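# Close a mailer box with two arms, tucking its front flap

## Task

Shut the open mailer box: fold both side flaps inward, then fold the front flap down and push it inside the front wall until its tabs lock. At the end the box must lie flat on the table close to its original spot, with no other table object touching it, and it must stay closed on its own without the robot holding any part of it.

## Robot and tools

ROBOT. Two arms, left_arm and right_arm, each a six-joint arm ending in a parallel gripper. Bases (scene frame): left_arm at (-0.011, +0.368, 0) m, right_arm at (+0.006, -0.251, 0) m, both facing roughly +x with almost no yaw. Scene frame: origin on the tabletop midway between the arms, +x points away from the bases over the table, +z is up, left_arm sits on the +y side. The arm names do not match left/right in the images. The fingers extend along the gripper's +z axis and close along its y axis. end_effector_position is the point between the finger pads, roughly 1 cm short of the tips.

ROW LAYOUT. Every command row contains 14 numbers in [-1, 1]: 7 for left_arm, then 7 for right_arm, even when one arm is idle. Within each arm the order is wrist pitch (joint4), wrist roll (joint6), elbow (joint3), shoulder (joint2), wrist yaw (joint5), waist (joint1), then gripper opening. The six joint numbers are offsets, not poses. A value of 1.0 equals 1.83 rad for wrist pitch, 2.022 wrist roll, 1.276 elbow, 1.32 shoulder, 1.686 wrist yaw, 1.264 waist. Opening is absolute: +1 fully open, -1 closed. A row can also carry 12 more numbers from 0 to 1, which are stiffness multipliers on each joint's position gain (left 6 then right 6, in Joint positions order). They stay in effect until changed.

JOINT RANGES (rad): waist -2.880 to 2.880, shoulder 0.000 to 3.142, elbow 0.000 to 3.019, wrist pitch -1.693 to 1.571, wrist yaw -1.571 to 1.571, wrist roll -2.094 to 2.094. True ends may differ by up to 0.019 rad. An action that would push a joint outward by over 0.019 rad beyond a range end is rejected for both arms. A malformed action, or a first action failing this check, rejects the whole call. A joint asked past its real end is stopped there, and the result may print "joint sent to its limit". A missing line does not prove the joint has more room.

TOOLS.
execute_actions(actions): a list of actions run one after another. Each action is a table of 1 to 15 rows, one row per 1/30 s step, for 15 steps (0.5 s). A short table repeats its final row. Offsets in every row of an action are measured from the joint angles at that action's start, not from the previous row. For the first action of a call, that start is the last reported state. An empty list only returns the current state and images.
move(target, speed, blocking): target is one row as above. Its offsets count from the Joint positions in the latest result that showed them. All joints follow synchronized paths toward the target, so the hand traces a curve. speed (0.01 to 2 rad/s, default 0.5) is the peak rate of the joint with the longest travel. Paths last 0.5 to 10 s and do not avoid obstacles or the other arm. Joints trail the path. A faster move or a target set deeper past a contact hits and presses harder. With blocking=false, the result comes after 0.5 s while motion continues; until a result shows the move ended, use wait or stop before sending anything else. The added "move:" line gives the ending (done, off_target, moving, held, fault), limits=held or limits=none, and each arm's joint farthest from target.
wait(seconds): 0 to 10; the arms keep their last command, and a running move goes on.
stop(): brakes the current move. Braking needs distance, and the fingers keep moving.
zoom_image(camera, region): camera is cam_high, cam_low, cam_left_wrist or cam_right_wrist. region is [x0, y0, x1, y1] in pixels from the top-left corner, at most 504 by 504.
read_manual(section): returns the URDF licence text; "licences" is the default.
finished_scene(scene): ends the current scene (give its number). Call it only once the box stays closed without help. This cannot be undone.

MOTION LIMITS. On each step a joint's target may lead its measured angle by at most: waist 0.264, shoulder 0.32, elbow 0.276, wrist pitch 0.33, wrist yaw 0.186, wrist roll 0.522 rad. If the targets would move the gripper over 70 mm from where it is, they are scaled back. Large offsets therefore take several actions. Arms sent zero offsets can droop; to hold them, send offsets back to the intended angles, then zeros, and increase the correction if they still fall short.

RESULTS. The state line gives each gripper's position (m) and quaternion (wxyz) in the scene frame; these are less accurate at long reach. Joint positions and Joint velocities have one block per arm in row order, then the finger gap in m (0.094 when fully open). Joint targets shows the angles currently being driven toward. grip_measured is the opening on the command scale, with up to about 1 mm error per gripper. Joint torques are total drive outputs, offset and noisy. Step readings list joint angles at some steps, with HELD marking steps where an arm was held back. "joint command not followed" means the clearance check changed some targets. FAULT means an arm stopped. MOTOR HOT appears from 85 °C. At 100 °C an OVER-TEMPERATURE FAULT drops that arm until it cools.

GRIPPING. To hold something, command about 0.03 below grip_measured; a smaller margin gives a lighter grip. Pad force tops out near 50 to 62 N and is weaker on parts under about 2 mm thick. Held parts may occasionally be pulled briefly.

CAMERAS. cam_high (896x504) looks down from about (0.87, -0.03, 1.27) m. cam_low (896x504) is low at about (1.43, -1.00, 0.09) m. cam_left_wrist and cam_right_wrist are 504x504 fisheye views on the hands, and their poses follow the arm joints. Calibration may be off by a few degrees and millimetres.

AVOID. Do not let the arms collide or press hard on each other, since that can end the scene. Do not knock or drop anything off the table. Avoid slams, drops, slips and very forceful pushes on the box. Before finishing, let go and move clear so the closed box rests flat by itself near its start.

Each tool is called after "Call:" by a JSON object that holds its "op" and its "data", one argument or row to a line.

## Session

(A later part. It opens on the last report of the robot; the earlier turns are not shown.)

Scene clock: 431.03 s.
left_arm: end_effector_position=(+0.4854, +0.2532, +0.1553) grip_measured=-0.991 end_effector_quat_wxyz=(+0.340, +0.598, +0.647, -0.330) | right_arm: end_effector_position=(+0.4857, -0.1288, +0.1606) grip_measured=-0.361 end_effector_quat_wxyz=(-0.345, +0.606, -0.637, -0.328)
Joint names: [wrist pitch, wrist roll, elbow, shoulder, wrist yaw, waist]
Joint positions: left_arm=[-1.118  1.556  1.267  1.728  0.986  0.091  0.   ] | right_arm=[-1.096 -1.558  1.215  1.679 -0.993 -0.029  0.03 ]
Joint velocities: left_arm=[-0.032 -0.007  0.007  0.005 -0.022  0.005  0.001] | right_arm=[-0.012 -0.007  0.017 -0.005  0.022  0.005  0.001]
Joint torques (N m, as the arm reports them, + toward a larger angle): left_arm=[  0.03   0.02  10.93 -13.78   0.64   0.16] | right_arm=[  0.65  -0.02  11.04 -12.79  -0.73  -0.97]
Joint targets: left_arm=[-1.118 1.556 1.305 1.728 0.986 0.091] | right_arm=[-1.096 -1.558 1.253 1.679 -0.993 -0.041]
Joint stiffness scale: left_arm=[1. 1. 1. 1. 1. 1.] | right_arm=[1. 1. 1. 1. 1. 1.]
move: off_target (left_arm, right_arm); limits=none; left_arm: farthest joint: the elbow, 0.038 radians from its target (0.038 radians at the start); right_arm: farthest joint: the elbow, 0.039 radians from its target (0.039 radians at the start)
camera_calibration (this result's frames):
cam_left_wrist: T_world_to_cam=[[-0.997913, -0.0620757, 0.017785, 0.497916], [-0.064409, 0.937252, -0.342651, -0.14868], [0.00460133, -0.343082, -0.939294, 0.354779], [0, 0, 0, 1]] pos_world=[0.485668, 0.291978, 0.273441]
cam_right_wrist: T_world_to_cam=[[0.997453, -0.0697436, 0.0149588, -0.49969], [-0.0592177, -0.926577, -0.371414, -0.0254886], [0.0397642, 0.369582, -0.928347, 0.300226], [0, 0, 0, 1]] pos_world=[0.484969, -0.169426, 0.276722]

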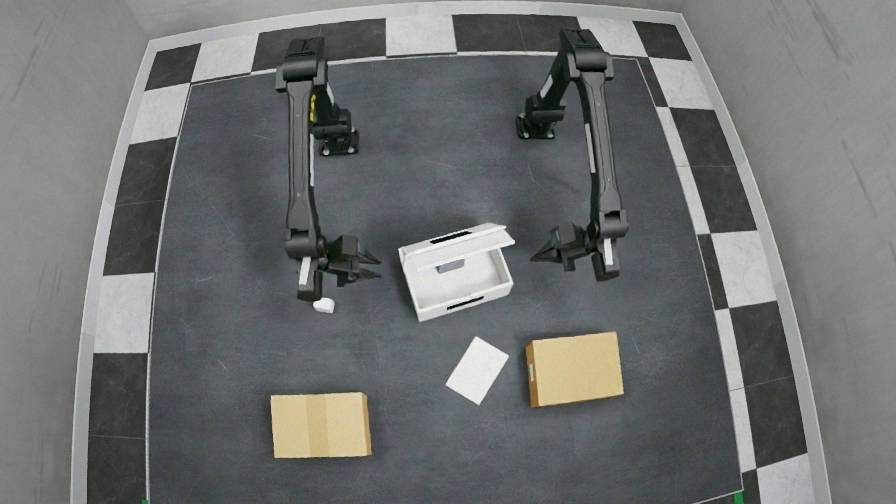

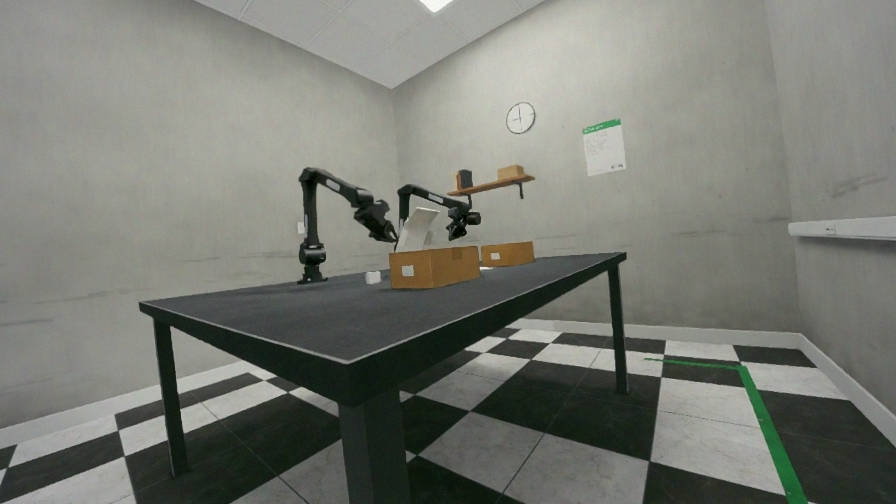

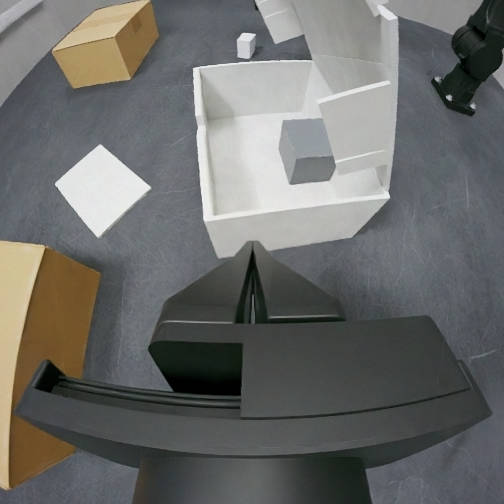

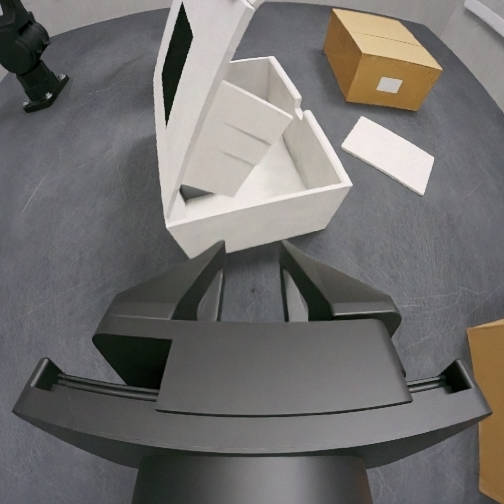

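Call:
{"op": "move", "data": {
  "target": [0.131,0,-0.034,0.145,0,-0.025,-1,0.174,0,-0.218,0.04,0,0.058,-1],
  "speed": 0.3
}}

Call:
{"op": "move", "data": {
  "target": [-0.03,0,0.13,0.07,0.005,-0.135,-1,0,0,0.015,0,0,0,-1],
  "speed": 0.07
}}

Scene clock: 453.03 s.
left_arm: end_effector_position=(+0.4983, +0.2414, +0.0547) grip_measured=-0.991 end_effector_quat_wxyz=(+0.337, +0.607, +0.638, -0.333) | right_arm: end_effector_position=(+0.4170, -0.1011, +0.0545) grip_measured=-0.996 end_effector_quat_wxyz=(-0.328, +0.621, -0.623, -0.345)
Joint names: [wrist pitch, wrist roll, elbow, shoulder, wrist yaw, waist]
Joint positions: left_arm=[-0.888  1.556  1.218  1.905  0.986  0.066  0.   ] | right_arm=[-0.79  -1.558  0.932  1.724 -0.993  0.032  0.   ]
Joint velocities: left_arm=[-0.007  0.037 -0.017 -0.024  0.051  0.015  0.   ] | right_arm=[ 0.007 -0.037  0.002 -0.015 -0.037 -0.005 -0.001]
Joint torques (N m, as the arm reports them, + toward a larger angle): left_arm=[  0.47   0.02   7.21 -13.95   0.64  -0.43] | right_arm=[  1.26   0.03   6.66 -10.97  -0.73   0.62]
Joint targets: left_arm=[-0.879 1.556 1.224 1.919 0.986 0.059] | right_arm=[-0.778 -1.558 0.937 1.732 -0.993 0.045]
Joint stiffness scale: left_arm=[1. 1. 1. 1. 1. 1.] | right_arm=[1. 1. 1. 1. 1. 1.]
move: done; limits=none; left_arm: farthest joint: the shoulder, 0.014 radians from its target (0.191 radians at the start); right_arm: farthest joint: the waist, 0.013 radians from its target (0.073 radians at the start)
camera_calibration (this result's frames):
cam_left_wrist: T_world_to_cam=[[-0.999206, -0.037317, 0.0139707, 0.506686], [-0.0398452, 0.938605, -0.342685, -0.183868], [-0.000325011, -0.342969, -0.939347, 0.258684], [0, 0, 0, 1]] pos_world=[0.499042, 0.280208, 0.172906]
cam_right_wrist: T_world_to_cam=[[0.999929, -0.00953233, -0.00715879, -0.421357], [-0.0115078, -0.928595, -0.370916, -0.0634325], [-0.00311192, 0.370972, -0.928639, 0.212317], [0, 0, 0, 1]] pos_world=[0.421257, -0.141683, 0.170622]

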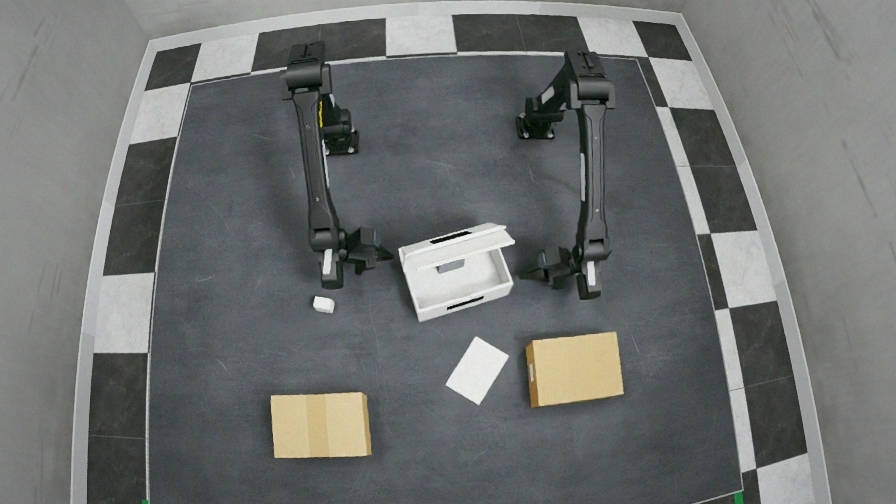

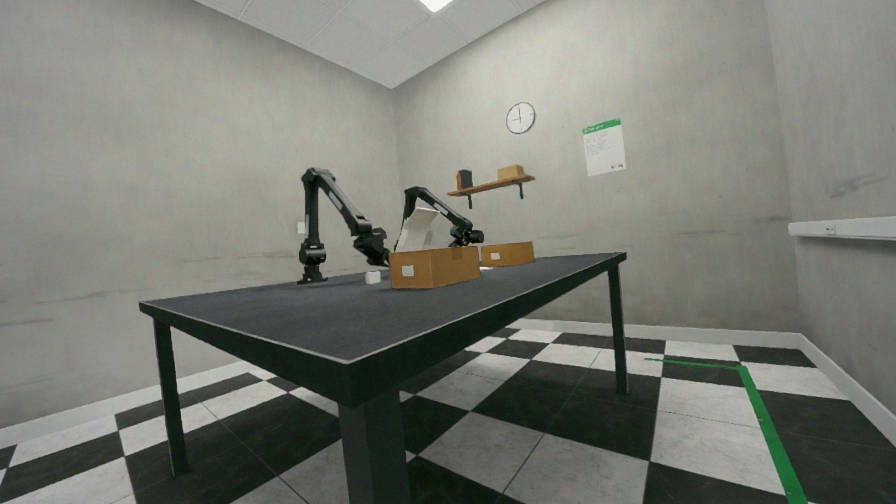

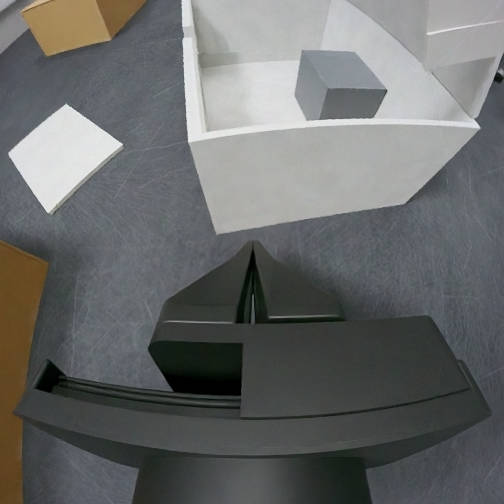

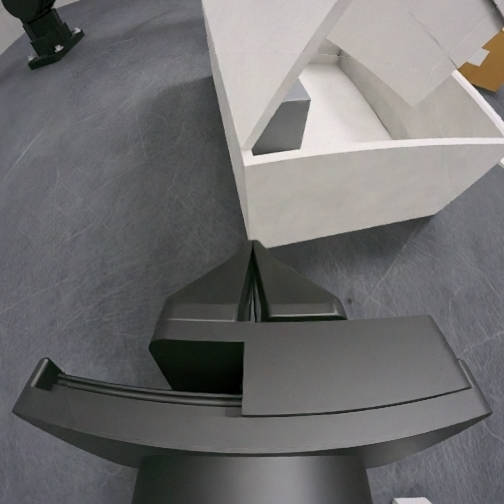

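Scene clock: 455.77 s.
left_arm: end_effector_position=(+0.5156, +0.1713, +0.0579) grip_measured=-0.991 end_effector_quat_wxyz=(+0.318, +0.650, +0.594, -0.351) | right_arm: end_effector_position=(+0.4170, -0.1015, +0.0539) grip_measured=-0.996 end_effector_quat_wxyz=(-0.327, +0.621, -0.623, -0.344)
Joint names: [wrist pitch, wrist roll, elbow, shoulder, wrist yaw, waist]
Joint positions: left_arm=[-0.932  1.556  1.346  1.976  0.986 -0.067  0.   ] | right_arm=[-0.79  -1.558  0.932  1.724 -0.989  0.032  0.   ]
Joint velocities: left_arm=[ 0.017 -0.037 -0.002 -0.005  0.037 -0.005  0.001] | right_arm=[ 0.007  0.037  0.002 -0.024 -0.007 -0.024 -0.001]
Joint torques (N m, as the arm reports them, + toward a larger angle): left_arm=[ -0.45   0.02  10.19 -14.49   1.    -3.18] | right_arm=[  0.64  -0.03   7.88 -12.07  -0.9   -0.71]
Joint targets: left_arm=[-0.943 1.556 1.384 1.998 0.995 -0.104] | right_arm=[-0.790 -1.558 0.951 1.724 -0.993 0.032]
Joint stiffness scale: left_arm=[1. 1. 1. 1. 1. 1.] | right_arm=[1. 1. 1. 1. 1. 1.]
move: off_target (left_arm); limits=none; left_arm: farthest joint: the waist, 0.038 radians from its target (0.171 radians at the start); right_arm: farthest joint: the elbow, 0.019 radians from its target (0.019 radians at the start)
camera_calibration (this result's frames):
cam_left_wrist: T_world_to_cam=[[-0.99545, 0.0952797, 0.000619606, 0.49751], [0.0892965, 0.935169, -0.342761, -0.182267], [-0.0332376, -0.341147, -0.939422, 0.254258], [0, 0, 0, 1]] pos_world=[0.519973, 0.209787, 0.176073]
cam_right_wrist: T_world_to_cam=[[0.99993, -0.00951195, -0.0070506, -0.421368], [-0.011436, -0.930144, -0.367018, -0.0644206], [-0.00306702, 0.367073, -0.930187, 0.211573], [0, 0, 0, 1]] pos_world=[0.421251, -0.141591, 0.170188]

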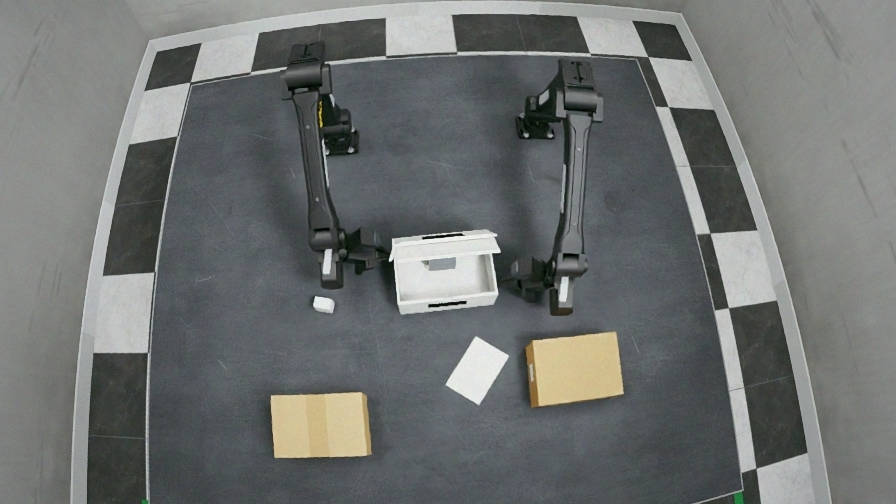

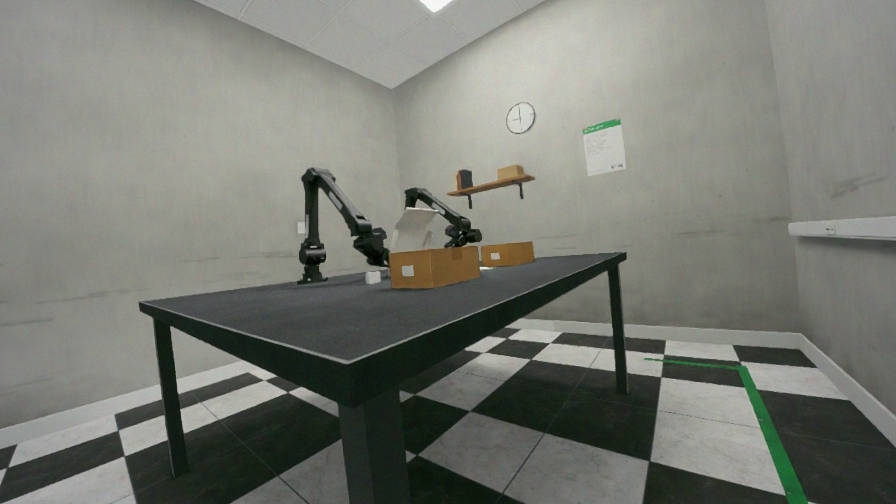

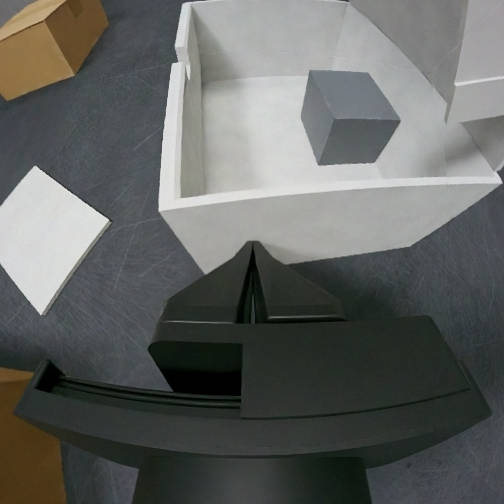

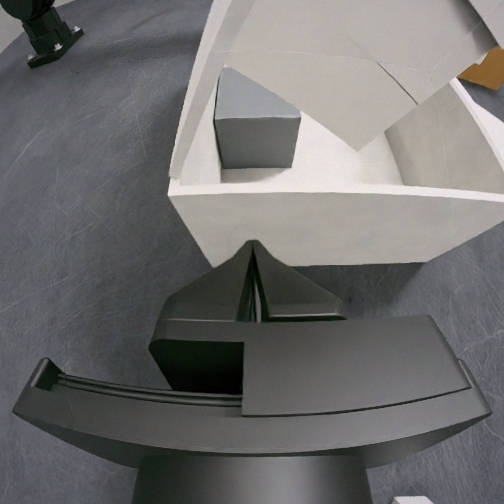

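Call:
{"op": "move", "data": {
  "target": [0,0,0.02,0,0,0.09,-1,0,0,0.015,0,0,-0.07,-1],
  "speed": 0.2
}}

Call:
{"op": "move", "data": {
  "target": [-0.094,0,-0.139,-0.275,0,-0.03,-1,-0.165,0,0.163,-0.11,0,0.02,-1],
  "speed": 0.3
}}

Scene clock: 472.40 s.
left_arm: end_effector_position=(+0.5353, +0.2353, +0.0578) grip_measured=-0.991 end_effector_quat_wxyz=(+0.338, +0.614, +0.632, -0.331) | right_arm: end_effector_position=(+0.4274, -0.1340, +0.0537) grip_measured=-0.996 end_effector_quat_wxyz=(-0.340, +0.597, -0.647, -0.331)
Joint names: [wrist pitch, wrist roll, elbow, shoulder, wrist yaw, waist]
Joint positions: left_arm=[-0.932  1.556  1.346  1.976  0.986  0.052  0.   ] | right_arm=[-0.79  -1.558  0.932  1.724 -0.988 -0.046  0.   ]
Joint velocities: left_arm=[-0.012  0.007  0.002  0.005  0.007  0.005 -0.   ] | right_arm=[-0.002 -0.007  0.007 -0.024  0.007  0.005 -0.   ]
Joint torques (N m, as the arm reports them, + toward a larger angle): left_arm=[  0.06   0.02   9.16 -16.08   0.68  -0.62] | right_arm=[  0.62  -0.01   7.8  -11.38  -0.8   -0.76]
Joint targets: left_arm=[-0.932 1.556 1.371 1.976 0.987 0.047] | right_arm=[-0.790 -1.558 0.951 1.724 -0.989 -0.057]
Joint stiffness scale: left_arm=[1. 1. 1. 1. 1. 1.] | right_arm=[1. 1. 1. 1. 1. 1.]
move: off_target (left_arm); limits=none; left_arm: farthest joint: the elbow, 0.026 radians from its target (0.026 radians at the start); right_arm: farthest joint: the elbow, 0.019 radians from its target (0.019 radians at the start)
camera_calibration (this result's frames):
cam_left_wrist: T_world_to_cam=[[-0.999721, -0.0236008, 0.000616963, 0.541221], [-0.0223883, 0.939417, -0.342045, -0.185171], [0.00749294, -0.341963, -0.939684, 0.255048], [0, 0, 0, 1]] pos_world=[0.535014, 0.273943, 0.175994]
cam_right_wrist: T_world_to_cam=[[0.996165, -0.0872146, -0.00702111, -0.440877], [-0.0837262, -0.926859, -0.365953, -0.0633025], [0.0254089, 0.365138, -0.930607, 0.210971], [0, 0, 0, 1]] pos_world=[0.428526, -0.174157, 0.170069]

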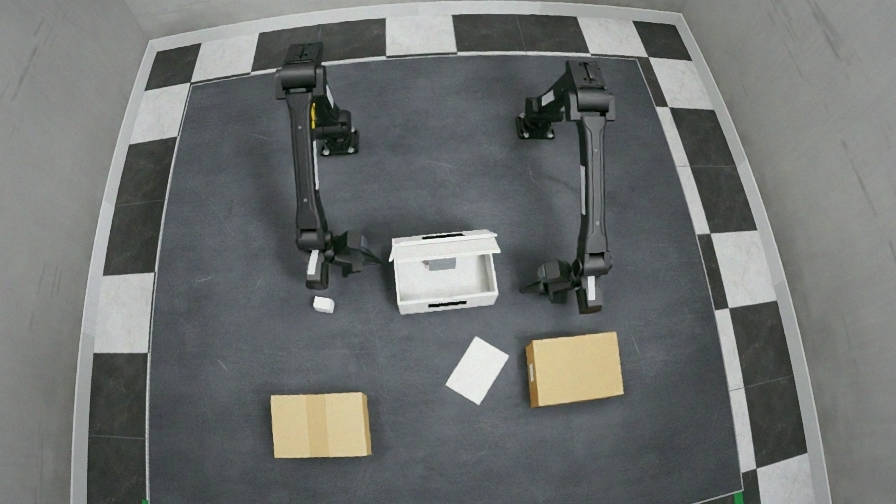

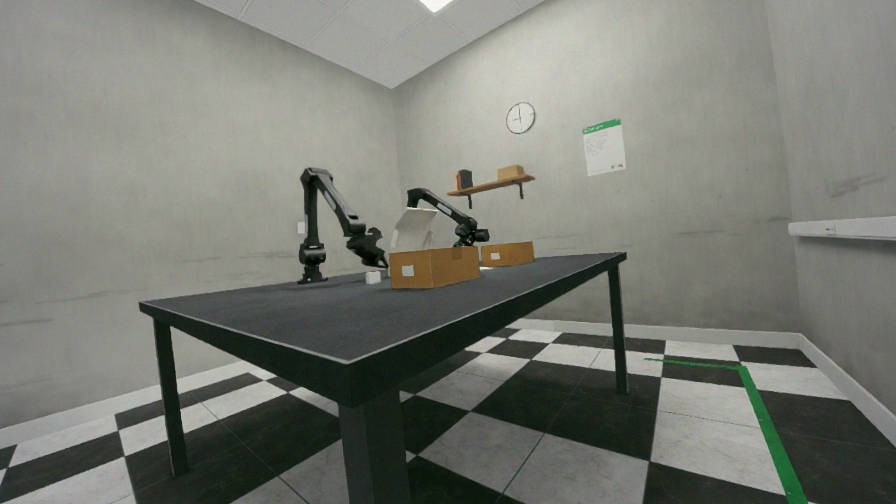

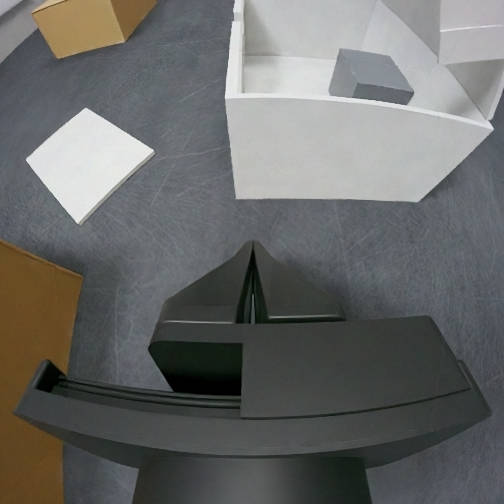

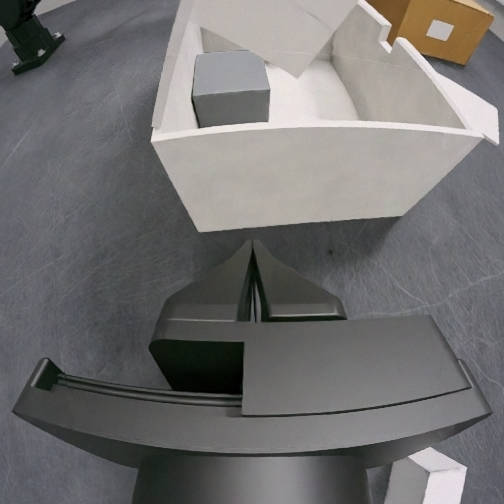

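Scene clock: 474.07 s.
left_arm: end_effector_position=(+0.4421, +0.2191, +0.1637) grip_measured=-0.991 end_effector_quat_wxyz=(+0.333, +0.623, +0.623, -0.337) | right_arm: end_effector_position=(+0.4488, -0.1308, +0.1641) grip_measured=-0.996 end_effector_quat_wxyz=(-0.345, +0.604, -0.640, -0.325)
Joint names: [wrist pitch, wrist roll, elbow, shoulder, wrist yaw, waist]
Joint positions: left_arm=[-1.097  1.556  1.165  1.631  0.986  0.021  0.   ] | right_arm=[-1.081 -1.558  1.106  1.583 -0.988 -0.036  0.   ]
Joint velocities: left_arm=[-0.002 -0.081 -0.007 -0.005  0.051 -0.015 -0.   ] | right_arm=[ 0.007  0.022 -0.012 -0.024 -0.037  0.005 -0.   ]
Joint torques (N m, as the arm reports them, + toward a larger angle): left_arm=[ -0.22   0.02   7.91 -14.04   0.62  -0.73] | right_arm=[  0.23  -0.01  10.85 -11.03  -0.74   0.92]
Joint targets: left_arm=[-1.104 1.556 1.168 1.613 0.986 0.014] | right_arm=[-1.092 -1.558 1.140 1.579 -0.988 -0.021]
Joint stiffness scale: left_arm=[1. 1. 1. 1. 1. 1.] | right_arm=[1. 1. 1. 1. 1. 1.]
move: off_target (right_arm); limits=none; left_arm: farthest joint: the shoulder, 0.018 radians from its target (0.363 radians at the start); right_arm: farthest joint: the elbow, 0.034 radians from its target (0.208 radians at the start)
camera_calibration (this result's frames):
cam_left_wrist: T_world_to_cam=[[-0.999966, 0.00805937, 0.00176138, 0.440606], [0.00697084, 0.939659, -0.34204, -0.148822], [-0.00441173, -0.342016, -0.939684, 0.355051], [0, 0, 0, 1]] pos_world=[0.443195, 0.257724, 0.281956]
cam_right_wrist: T_world_to_cam=[[0.99689, -0.0769437, 0.017003, -0.464056], [-0.0653852, -0.928123, -0.366486, -0.0264941], [0.0439796, 0.364234, -0.930268, 0.303467], [0, 0, 0, 1]] pos_world=[0.447534, -0.170829, 0.280487]

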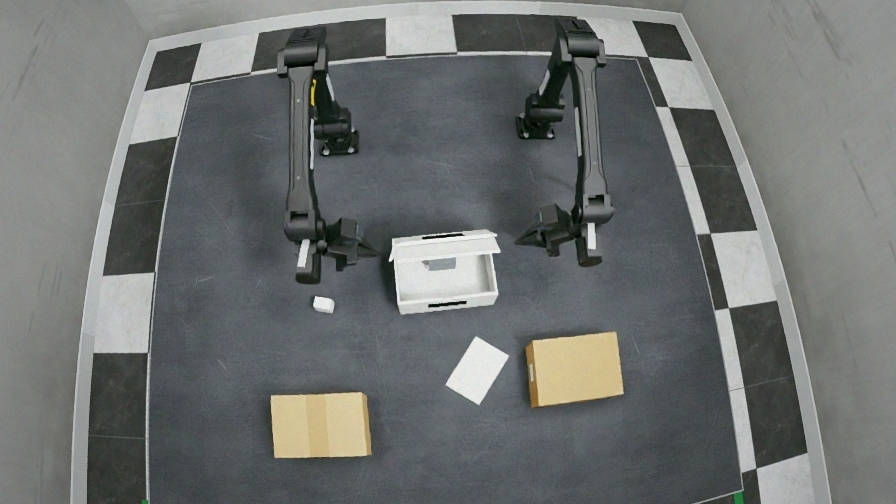

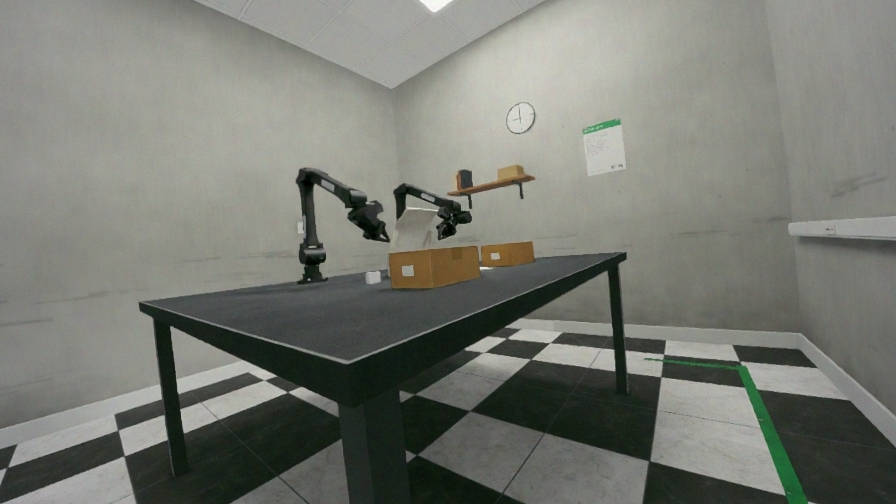

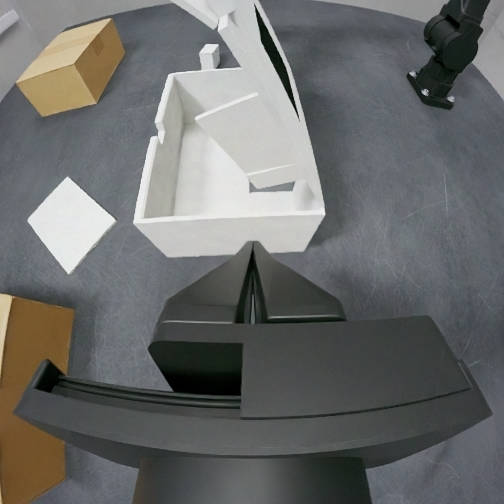

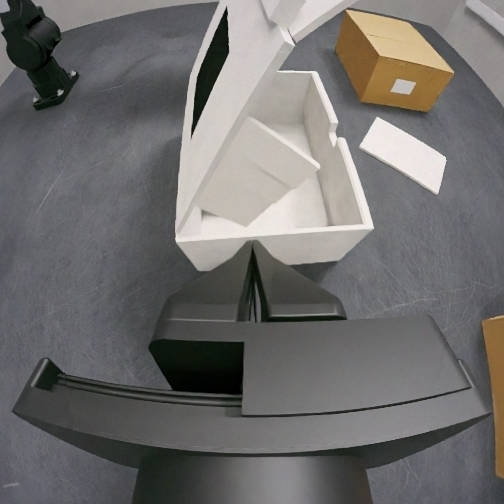

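Call:
{"op": "move", "data": {
  "target": [0,0,0.08,0.055,0,-0.118,-1,0,0,0.073,0.05,0,0.095,-1],
  "speed": 0.07
}}

Scene clock: 485.30 s.
left_arm: end_effector_position=(+0.4395, +0.1627, +0.1577) grip_measured=-0.991 end_effector_quat_wxyz=(+0.310, +0.661, +0.584, -0.355) | right_arm: end_effector_position=(+0.4554, -0.0947, +0.1549) grip_measured=-0.996 end_effector_quat_wxyz=(-0.326, +0.630, -0.618, -0.339)
Joint names: [wrist pitch, wrist roll, elbow, shoulder, wrist yaw, waist]
Joint positions: left_arm=[-1.097  1.556  1.216  1.683  0.981 -0.102  0.   ] | right_arm=[-1.081 -1.558  1.153  1.641 -0.979  0.047  0.   ]
Joint velocities: left_arm=[-0.002  0.007 -0.007  0.005  0.081 -0.005 -0.001] | right_arm=[ 0.002  0.022  0.002 -0.015 -0.007 -0.005 -0.003]
Joint torques (N m, as the arm reports them, + toward a larger angle): left_arm=[  0.04   0.02  11.99 -11.53   0.82  -2.32] | right_arm=[  0.81   0.01  11.52 -10.7   -1.08   2.27]
Joint targets: left_arm=[-1.097 1.556 1.267 1.704 0.985 -0.128] | right_arm=[-1.081 -1.558 1.199 1.649 -0.988 0.084]
Joint stiffness scale: left_arm=[1. 1. 1. 1. 1. 1.] | right_arm=[1. 1. 1. 1. 1. 1.]
move: off_target (left_arm, right_arm); limits=none; left_arm: farthest joint: the elbow, 0.051 radians from its target (0.103 radians at the start); right_arm: farthest joint: the elbow, 0.046 radians from its target (0.094 radians at the start)
camera_calibration (this result's frames):
cam_left_wrist: T_world_to_cam=[[-0.991499, 0.1301, 0.00212688, 0.414869], [0.121744, 0.933335, -0.337734, -0.14799], [-0.0459244, -0.334604, -0.941239, 0.347417], [0, 0, 0, 1]] pos_world=[0.445314, 0.200397, 0.276139]
cam_right_wrist: T_world_to_cam=[[0.999951, 0.00617581, 0.0076861, -0.459849], [0.00852083, -0.933499, -0.35848, -0.0313221], [0.00496106, 0.358528, -0.933506, 0.299177], [0, 0, 0, 1]] pos_world=[0.458609, -0.133663, 0.27159]

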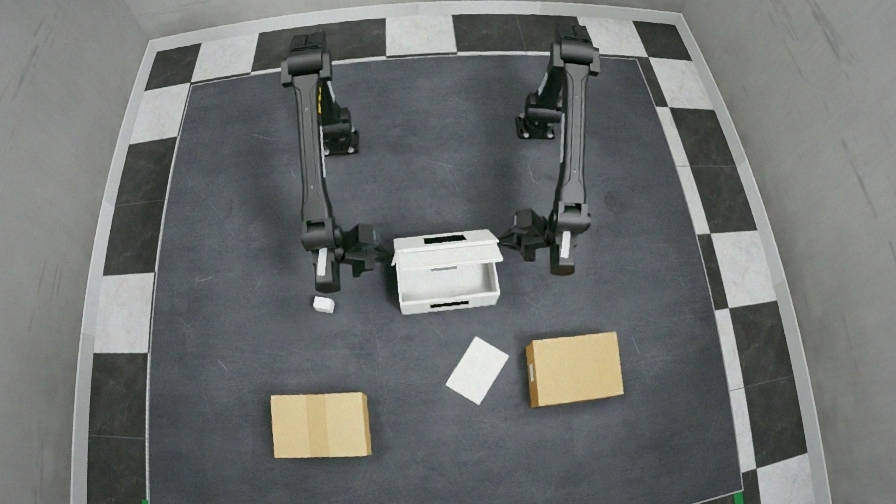

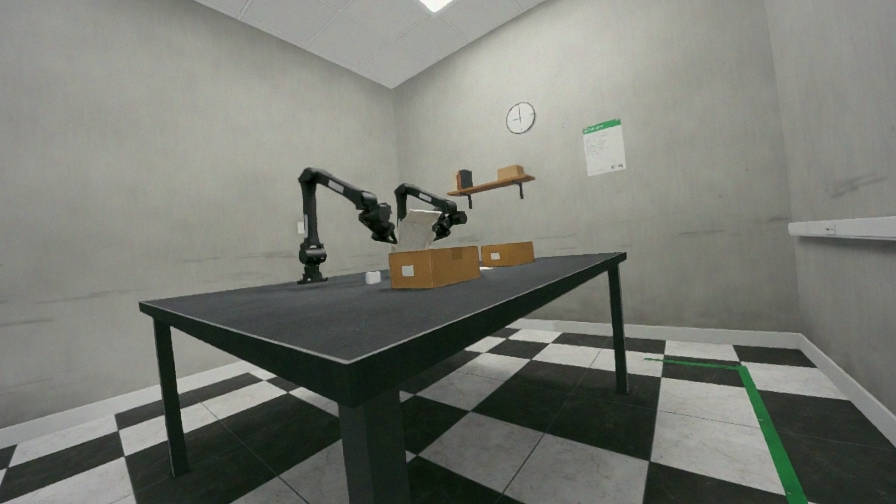

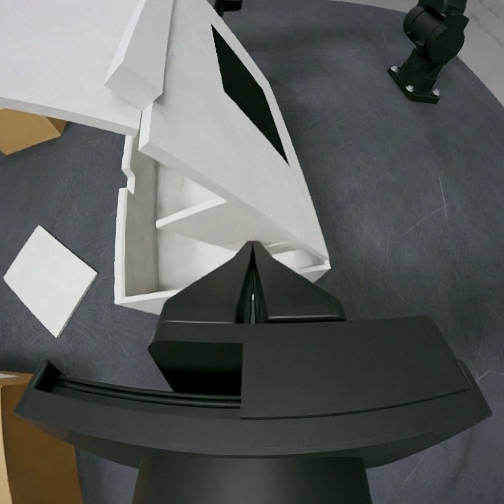

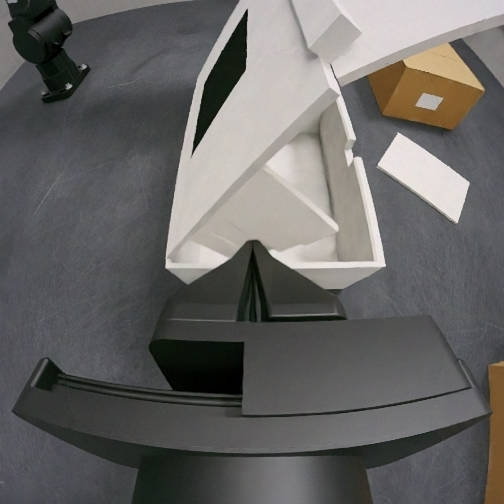

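Call:
{"op": "move", "data": {
  "target": [0,0,-0.025,-0.045,0,0,-1,0,0,0.075,0.025,0,-0.04,-1],
  "speed": 0.06
}}

Scene clock: 498.20 s.
left_arm: end_effector_position=(+0.4271, +0.1651, +0.1580) grip_measured=-0.991 end_effector_quat_wxyz=(+0.307, +0.660, +0.586, -0.356) | right_arm: end_effector_position=(+0.4806, -0.1115, +0.1650) grip_measured=-0.996 end_effector_quat_wxyz=(-0.342, +0.626, -0.623, -0.320)
Joint names: [wrist pitch, wrist roll, elbow, shoulder, wrist yaw, waist]
Joint positions: left_arm=[-1.097  1.556  1.181  1.655  0.98  -0.101  0.   ] | right_arm=[-1.081 -1.558  1.209  1.66  -0.975  0.011  0.   ]
Joint velocities: left_arm=[-0.012  0.022  0.007 -0.015  0.022 -0.015 -0.001] | right_arm=[-0.002 -0.022 -0.002  0.005  0.007 -0.005 -0.   ]
Joint torques (N m, as the arm reports them, + toward a larger angle): left_arm=[  0.06   0.03   7.92 -15.25   0.69  -0.21] | right_arm=[  0.83   0.02  11.28 -11.58  -0.87  -0.34]
Joint targets: left_arm=[-1.097 1.556 1.184 1.623 0.981 -0.102] | right_arm=[-1.081 -1.558 1.249 1.674 -0.979 -0.003]
Joint stiffness scale: left_arm=[1. 1. 1. 1. 1. 1.] | right_arm=[1. 1. 1. 1. 1. 1.]
move: off_target (left_arm, right_arm); limits=none; left_arm: farthest joint: the shoulder, 0.032 radians from its target (0.059 radians at the start); right_arm: farthest joint: the elbow, 0.039 radians from its target (0.095 radians at the start)
camera_calibration (this result's frames):
cam_left_wrist: T_world_to_cam=[[-0.991607, 0.12895, 0.00937071, 0.401333], [0.118301, 0.93418, -0.336618, -0.14739], [-0.0521608, -0.332685, -0.941595, 0.350294], [0, 0, 0, 1]] pos_world=[0.433672, 0.202475, 0.27646]
cam_right_wrist: T_world_to_cam=[[0.998563, -0.0300347, 0.0443792, -0.494428], [-0.0123136, -0.934611, -0.355458, -0.0342155], [0.0521534, 0.354401, -0.933638, 0.291444], [0, 0, 0, 1]] pos_world=[0.478097, -0.150116, 0.281883]

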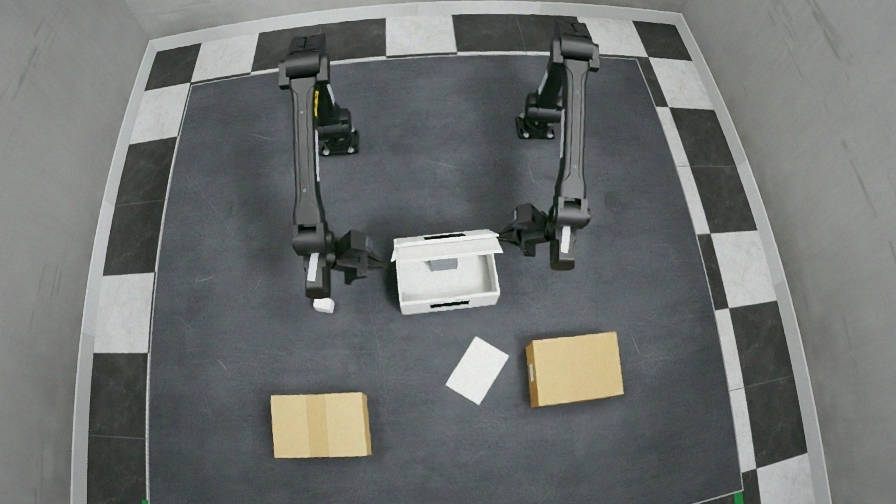

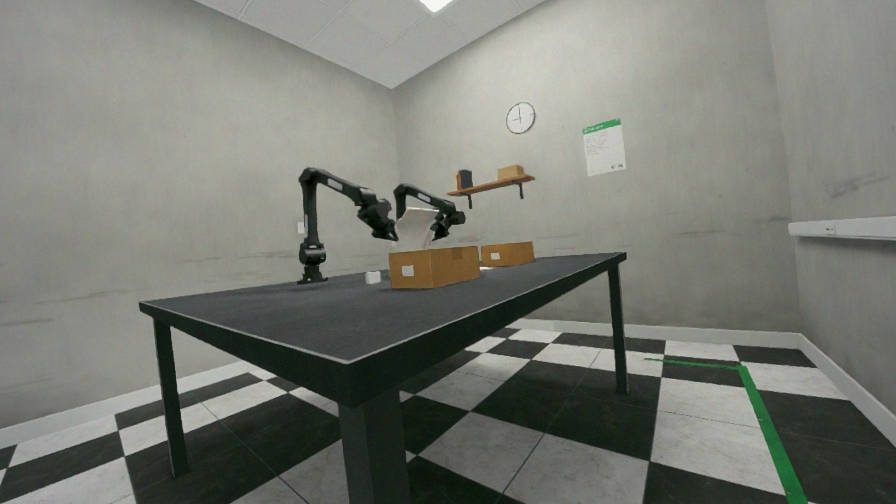

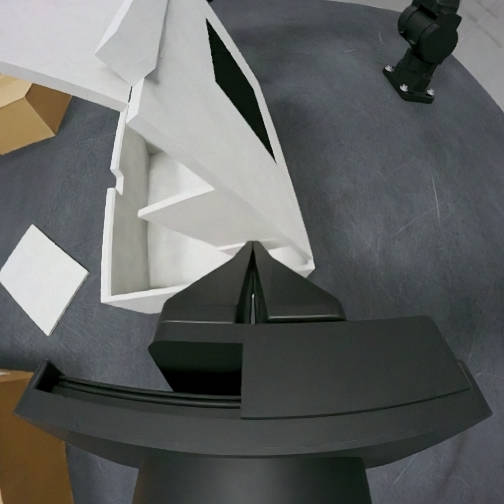

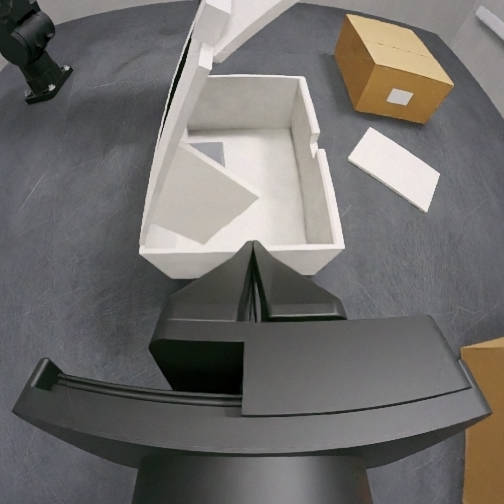

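Call:
{"op": "move", "data": {
  "target": [0,0,0.02,0,0,0,-1,-0.036,0,0.028,0,-0.008,0,-1],
  "speed": 0.1
}}

Call:
{"op": "move", "data": {
  "target": [0,0,0.02,0,0.005,-0.012,-1,0,0,0.028,0,-0.008,0.085,-1],
  "speed": 0.05
}}

Scene clock: 507.30 s.
left_arm: end_effector_position=(+0.4271, +0.1651, +0.1580) grip_measured=-0.991 end_effector_quat_wxyz=(+0.307, +0.660, +0.586, -0.356) | right_arm: end_effector_position=(+0.4713, -0.1105, +0.1664) grip_measured=-0.996 end_effector_quat_wxyz=(-0.328, +0.615, -0.631, -0.341)
Joint names: [wrist pitch, wrist roll, elbow, shoulder, wrist yaw, waist]
Joint positions: left_arm=[-1.097  1.556  1.181  1.655  0.98  -0.101  0.   ] | right_arm=[-1.136 -1.558  1.209  1.66  -0.986  0.011  0.   ]
Joint velocities: left_arm=[ 0.002  0.037  0.002 -0.024  0.022  0.015 -0.001] | right_arm=[ 0.017  0.066  0.002 -0.005 -0.022 -0.005 -0.001]
Joint torques (N m, as the arm reports them, + toward a larger angle): left_arm=[  0.05   0.02   9.79 -12.69   0.63  -0.12] | right_arm=[  0.17   0.    10.93 -12.24  -0.89   0.26]
Joint targets: left_arm=[-1.097 1.556 1.206 1.655 0.980 -0.101] | right_arm=[-1.147 -1.558 1.245 1.660 -0.989 0.011]
Joint stiffness scale: left_arm=[1. 1. 1. 1. 1. 1.] | right_arm=[1. 1. 1. 1. 1. 1.]
move: off_target (left_arm, right_arm); limits=none; left_arm: farthest joint: the elbow, 0.026 radians from its target (0.026 radians at the start); right_arm: farthest joint: the elbow, 0.035 radians from its target (0.035 radians at the start)
camera_calibration (this result's frames):
cam_left_wrist: T_world_to_cam=[[-0.991607, 0.12895, 0.00937071, 0.401333], [0.118301, 0.93418, -0.336618, -0.14739], [-0.0521608, -0.332685, -0.941595, 0.350294], [0, 0, 0, 1]] pos_world=[0.433672, 0.202475, 0.27646]
cam_right_wrist: T_world_to_cam=[[0.999489, -0.0300915, -0.0107853, -0.476403], [-0.0319528, -0.930821, -0.364075, -0.0217755], [0.000916343, 0.364233, -0.931307, 0.317694], [0, 0, 0, 1]] pos_world=[0.475172, -0.15032, 0.282805]

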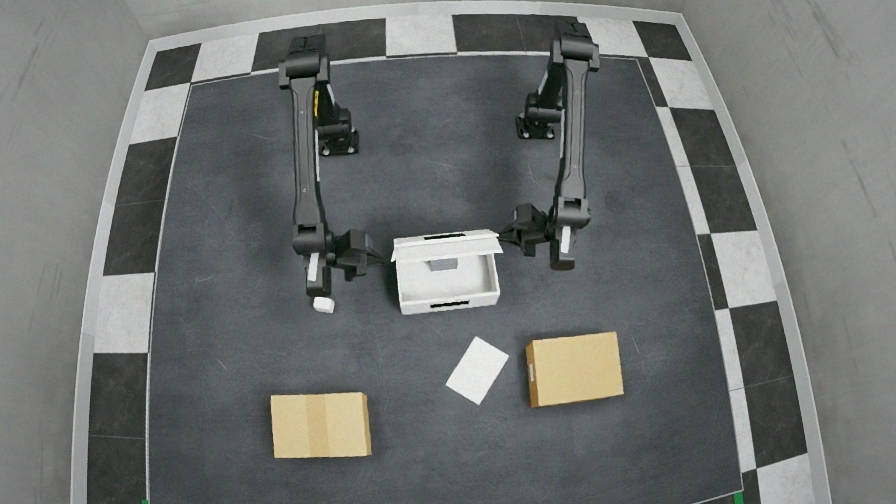

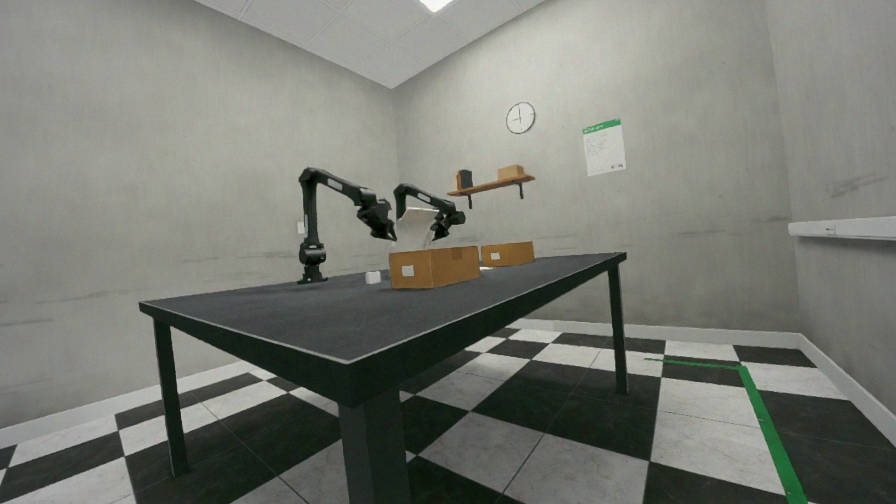

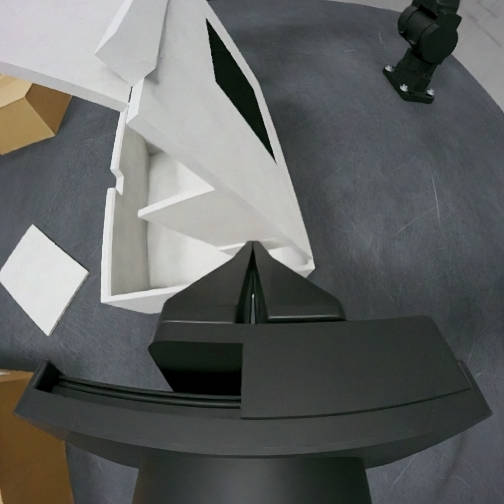

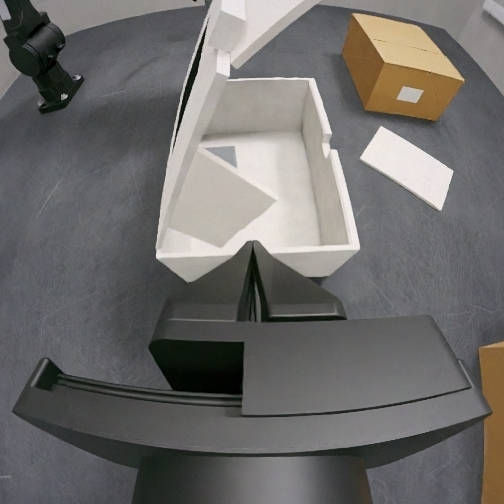

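Scene clock: 509.77 s.
left_arm: end_effector_position=(+0.4261, +0.1646, +0.1573) grip_measured=-0.991 end_effector_quat_wxyz=(+0.306, +0.660, +0.586, -0.357) | right_arm: end_effector_position=(+0.4613, -0.0772, +0.1684) grip_measured=-0.996 end_effector_quat_wxyz=(-0.319, +0.637, -0.607, -0.353)
Joint names: [wrist pitch, wrist roll, elbow, shoulder, wrist yaw, waist]
Joint positions: left_arm=[-1.097  1.556  1.179  1.655  0.98  -0.102  0.   ] | right_arm=[-1.136 -1.558  1.213  1.66  -0.991  0.082  0.   ]
Joint velocities: left_arm=[-0.007 -0.022 -0.002 -0.005  0.022 -0.024 -0.   ] | right_arm=[ 0.012 -0.022  0.017 -0.005 -0.022 -0.005 -0.001]
Joint torques (N m, as the arm reports them, + toward a larger angle): left_arm=[  0.04   0.02  10.   -12.68   0.98  -1.2 ] | right_arm=[  0.65  -0.02  10.69 -12.18  -1.07   2.59]
Joint targets: left_arm=[-1.097 1.556 1.206 1.655 0.988 -0.116] | right_arm=[-1.136 -1.558 1.245 1.660 -0.999 0.118]
Joint stiffness scale: left_arm=[1. 1. 1. 1. 1. 1.] | right_arm=[1. 1. 1. 1. 1. 1.]
move: off_target (left_arm, right_arm); limits=none; left_arm: farthest joint: the elbow, 0.028 radians from its target (0.026 radians at the start); right_arm: farthest joint: the waist, 0.036 radians from its target (0.107 radians at the start)
camera_calibration (this result's frames):
cam_left_wrist: T_world_to_cam=[[-0.991434, 0.130085, 0.0116608, 0.399764], [0.118588, 0.93402, -0.336962, -0.147151], [-0.054725, -0.332693, -0.941446, 0.350488], [0, 0, 0, 1]] pos_world=[0.432971, 0.202043, 0.275719]
cam_right_wrist: T_world_to_cam=[[0.999126, 0.0412019, -0.00709977, -0.460366], [0.0356823, -0.928827, -0.36879, -0.0205825], [-0.0217893, 0.368215, -0.929485, 0.317912], [0, 0, 0, 1]] pos_world=[0.467625, -0.11721, 0.284636]

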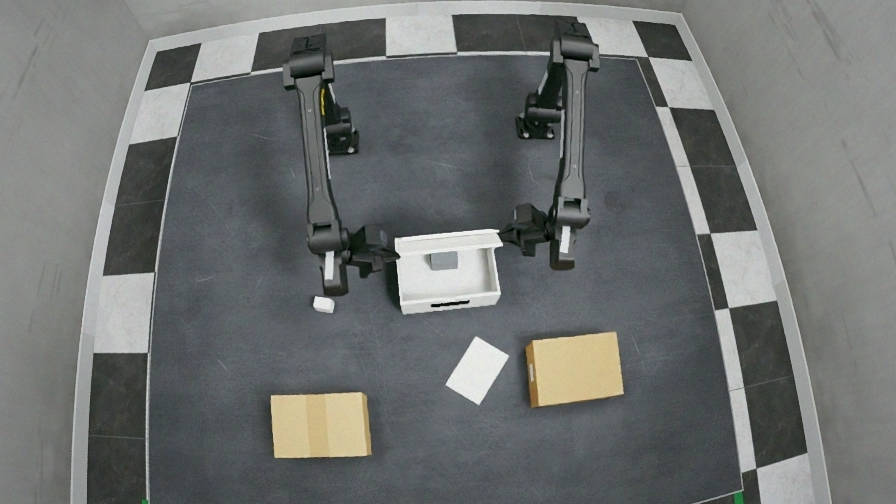

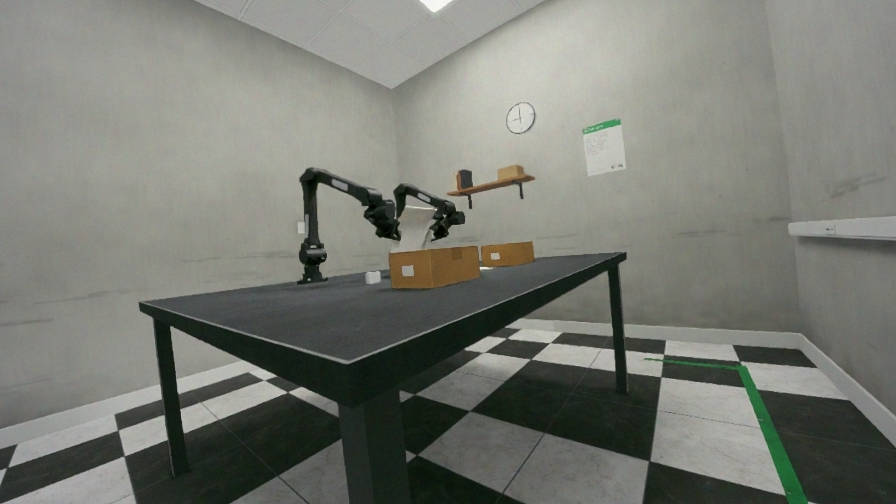

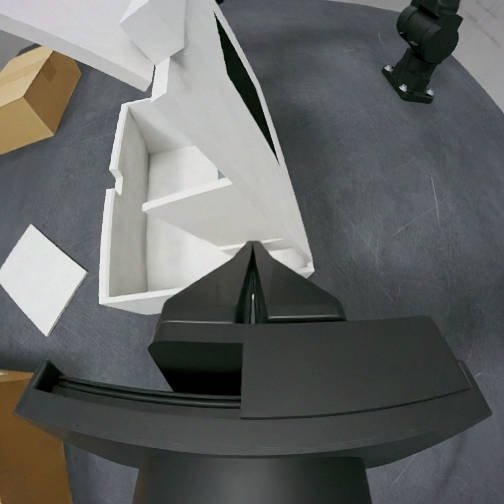

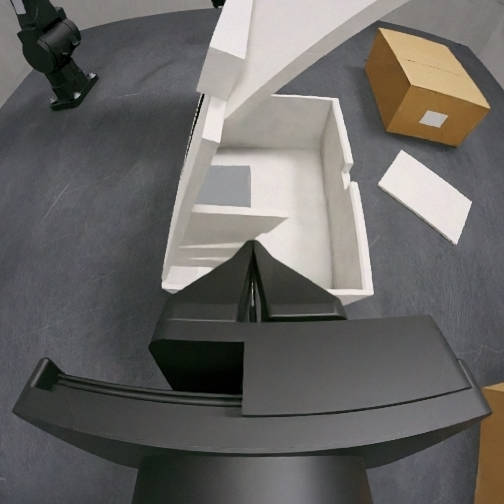

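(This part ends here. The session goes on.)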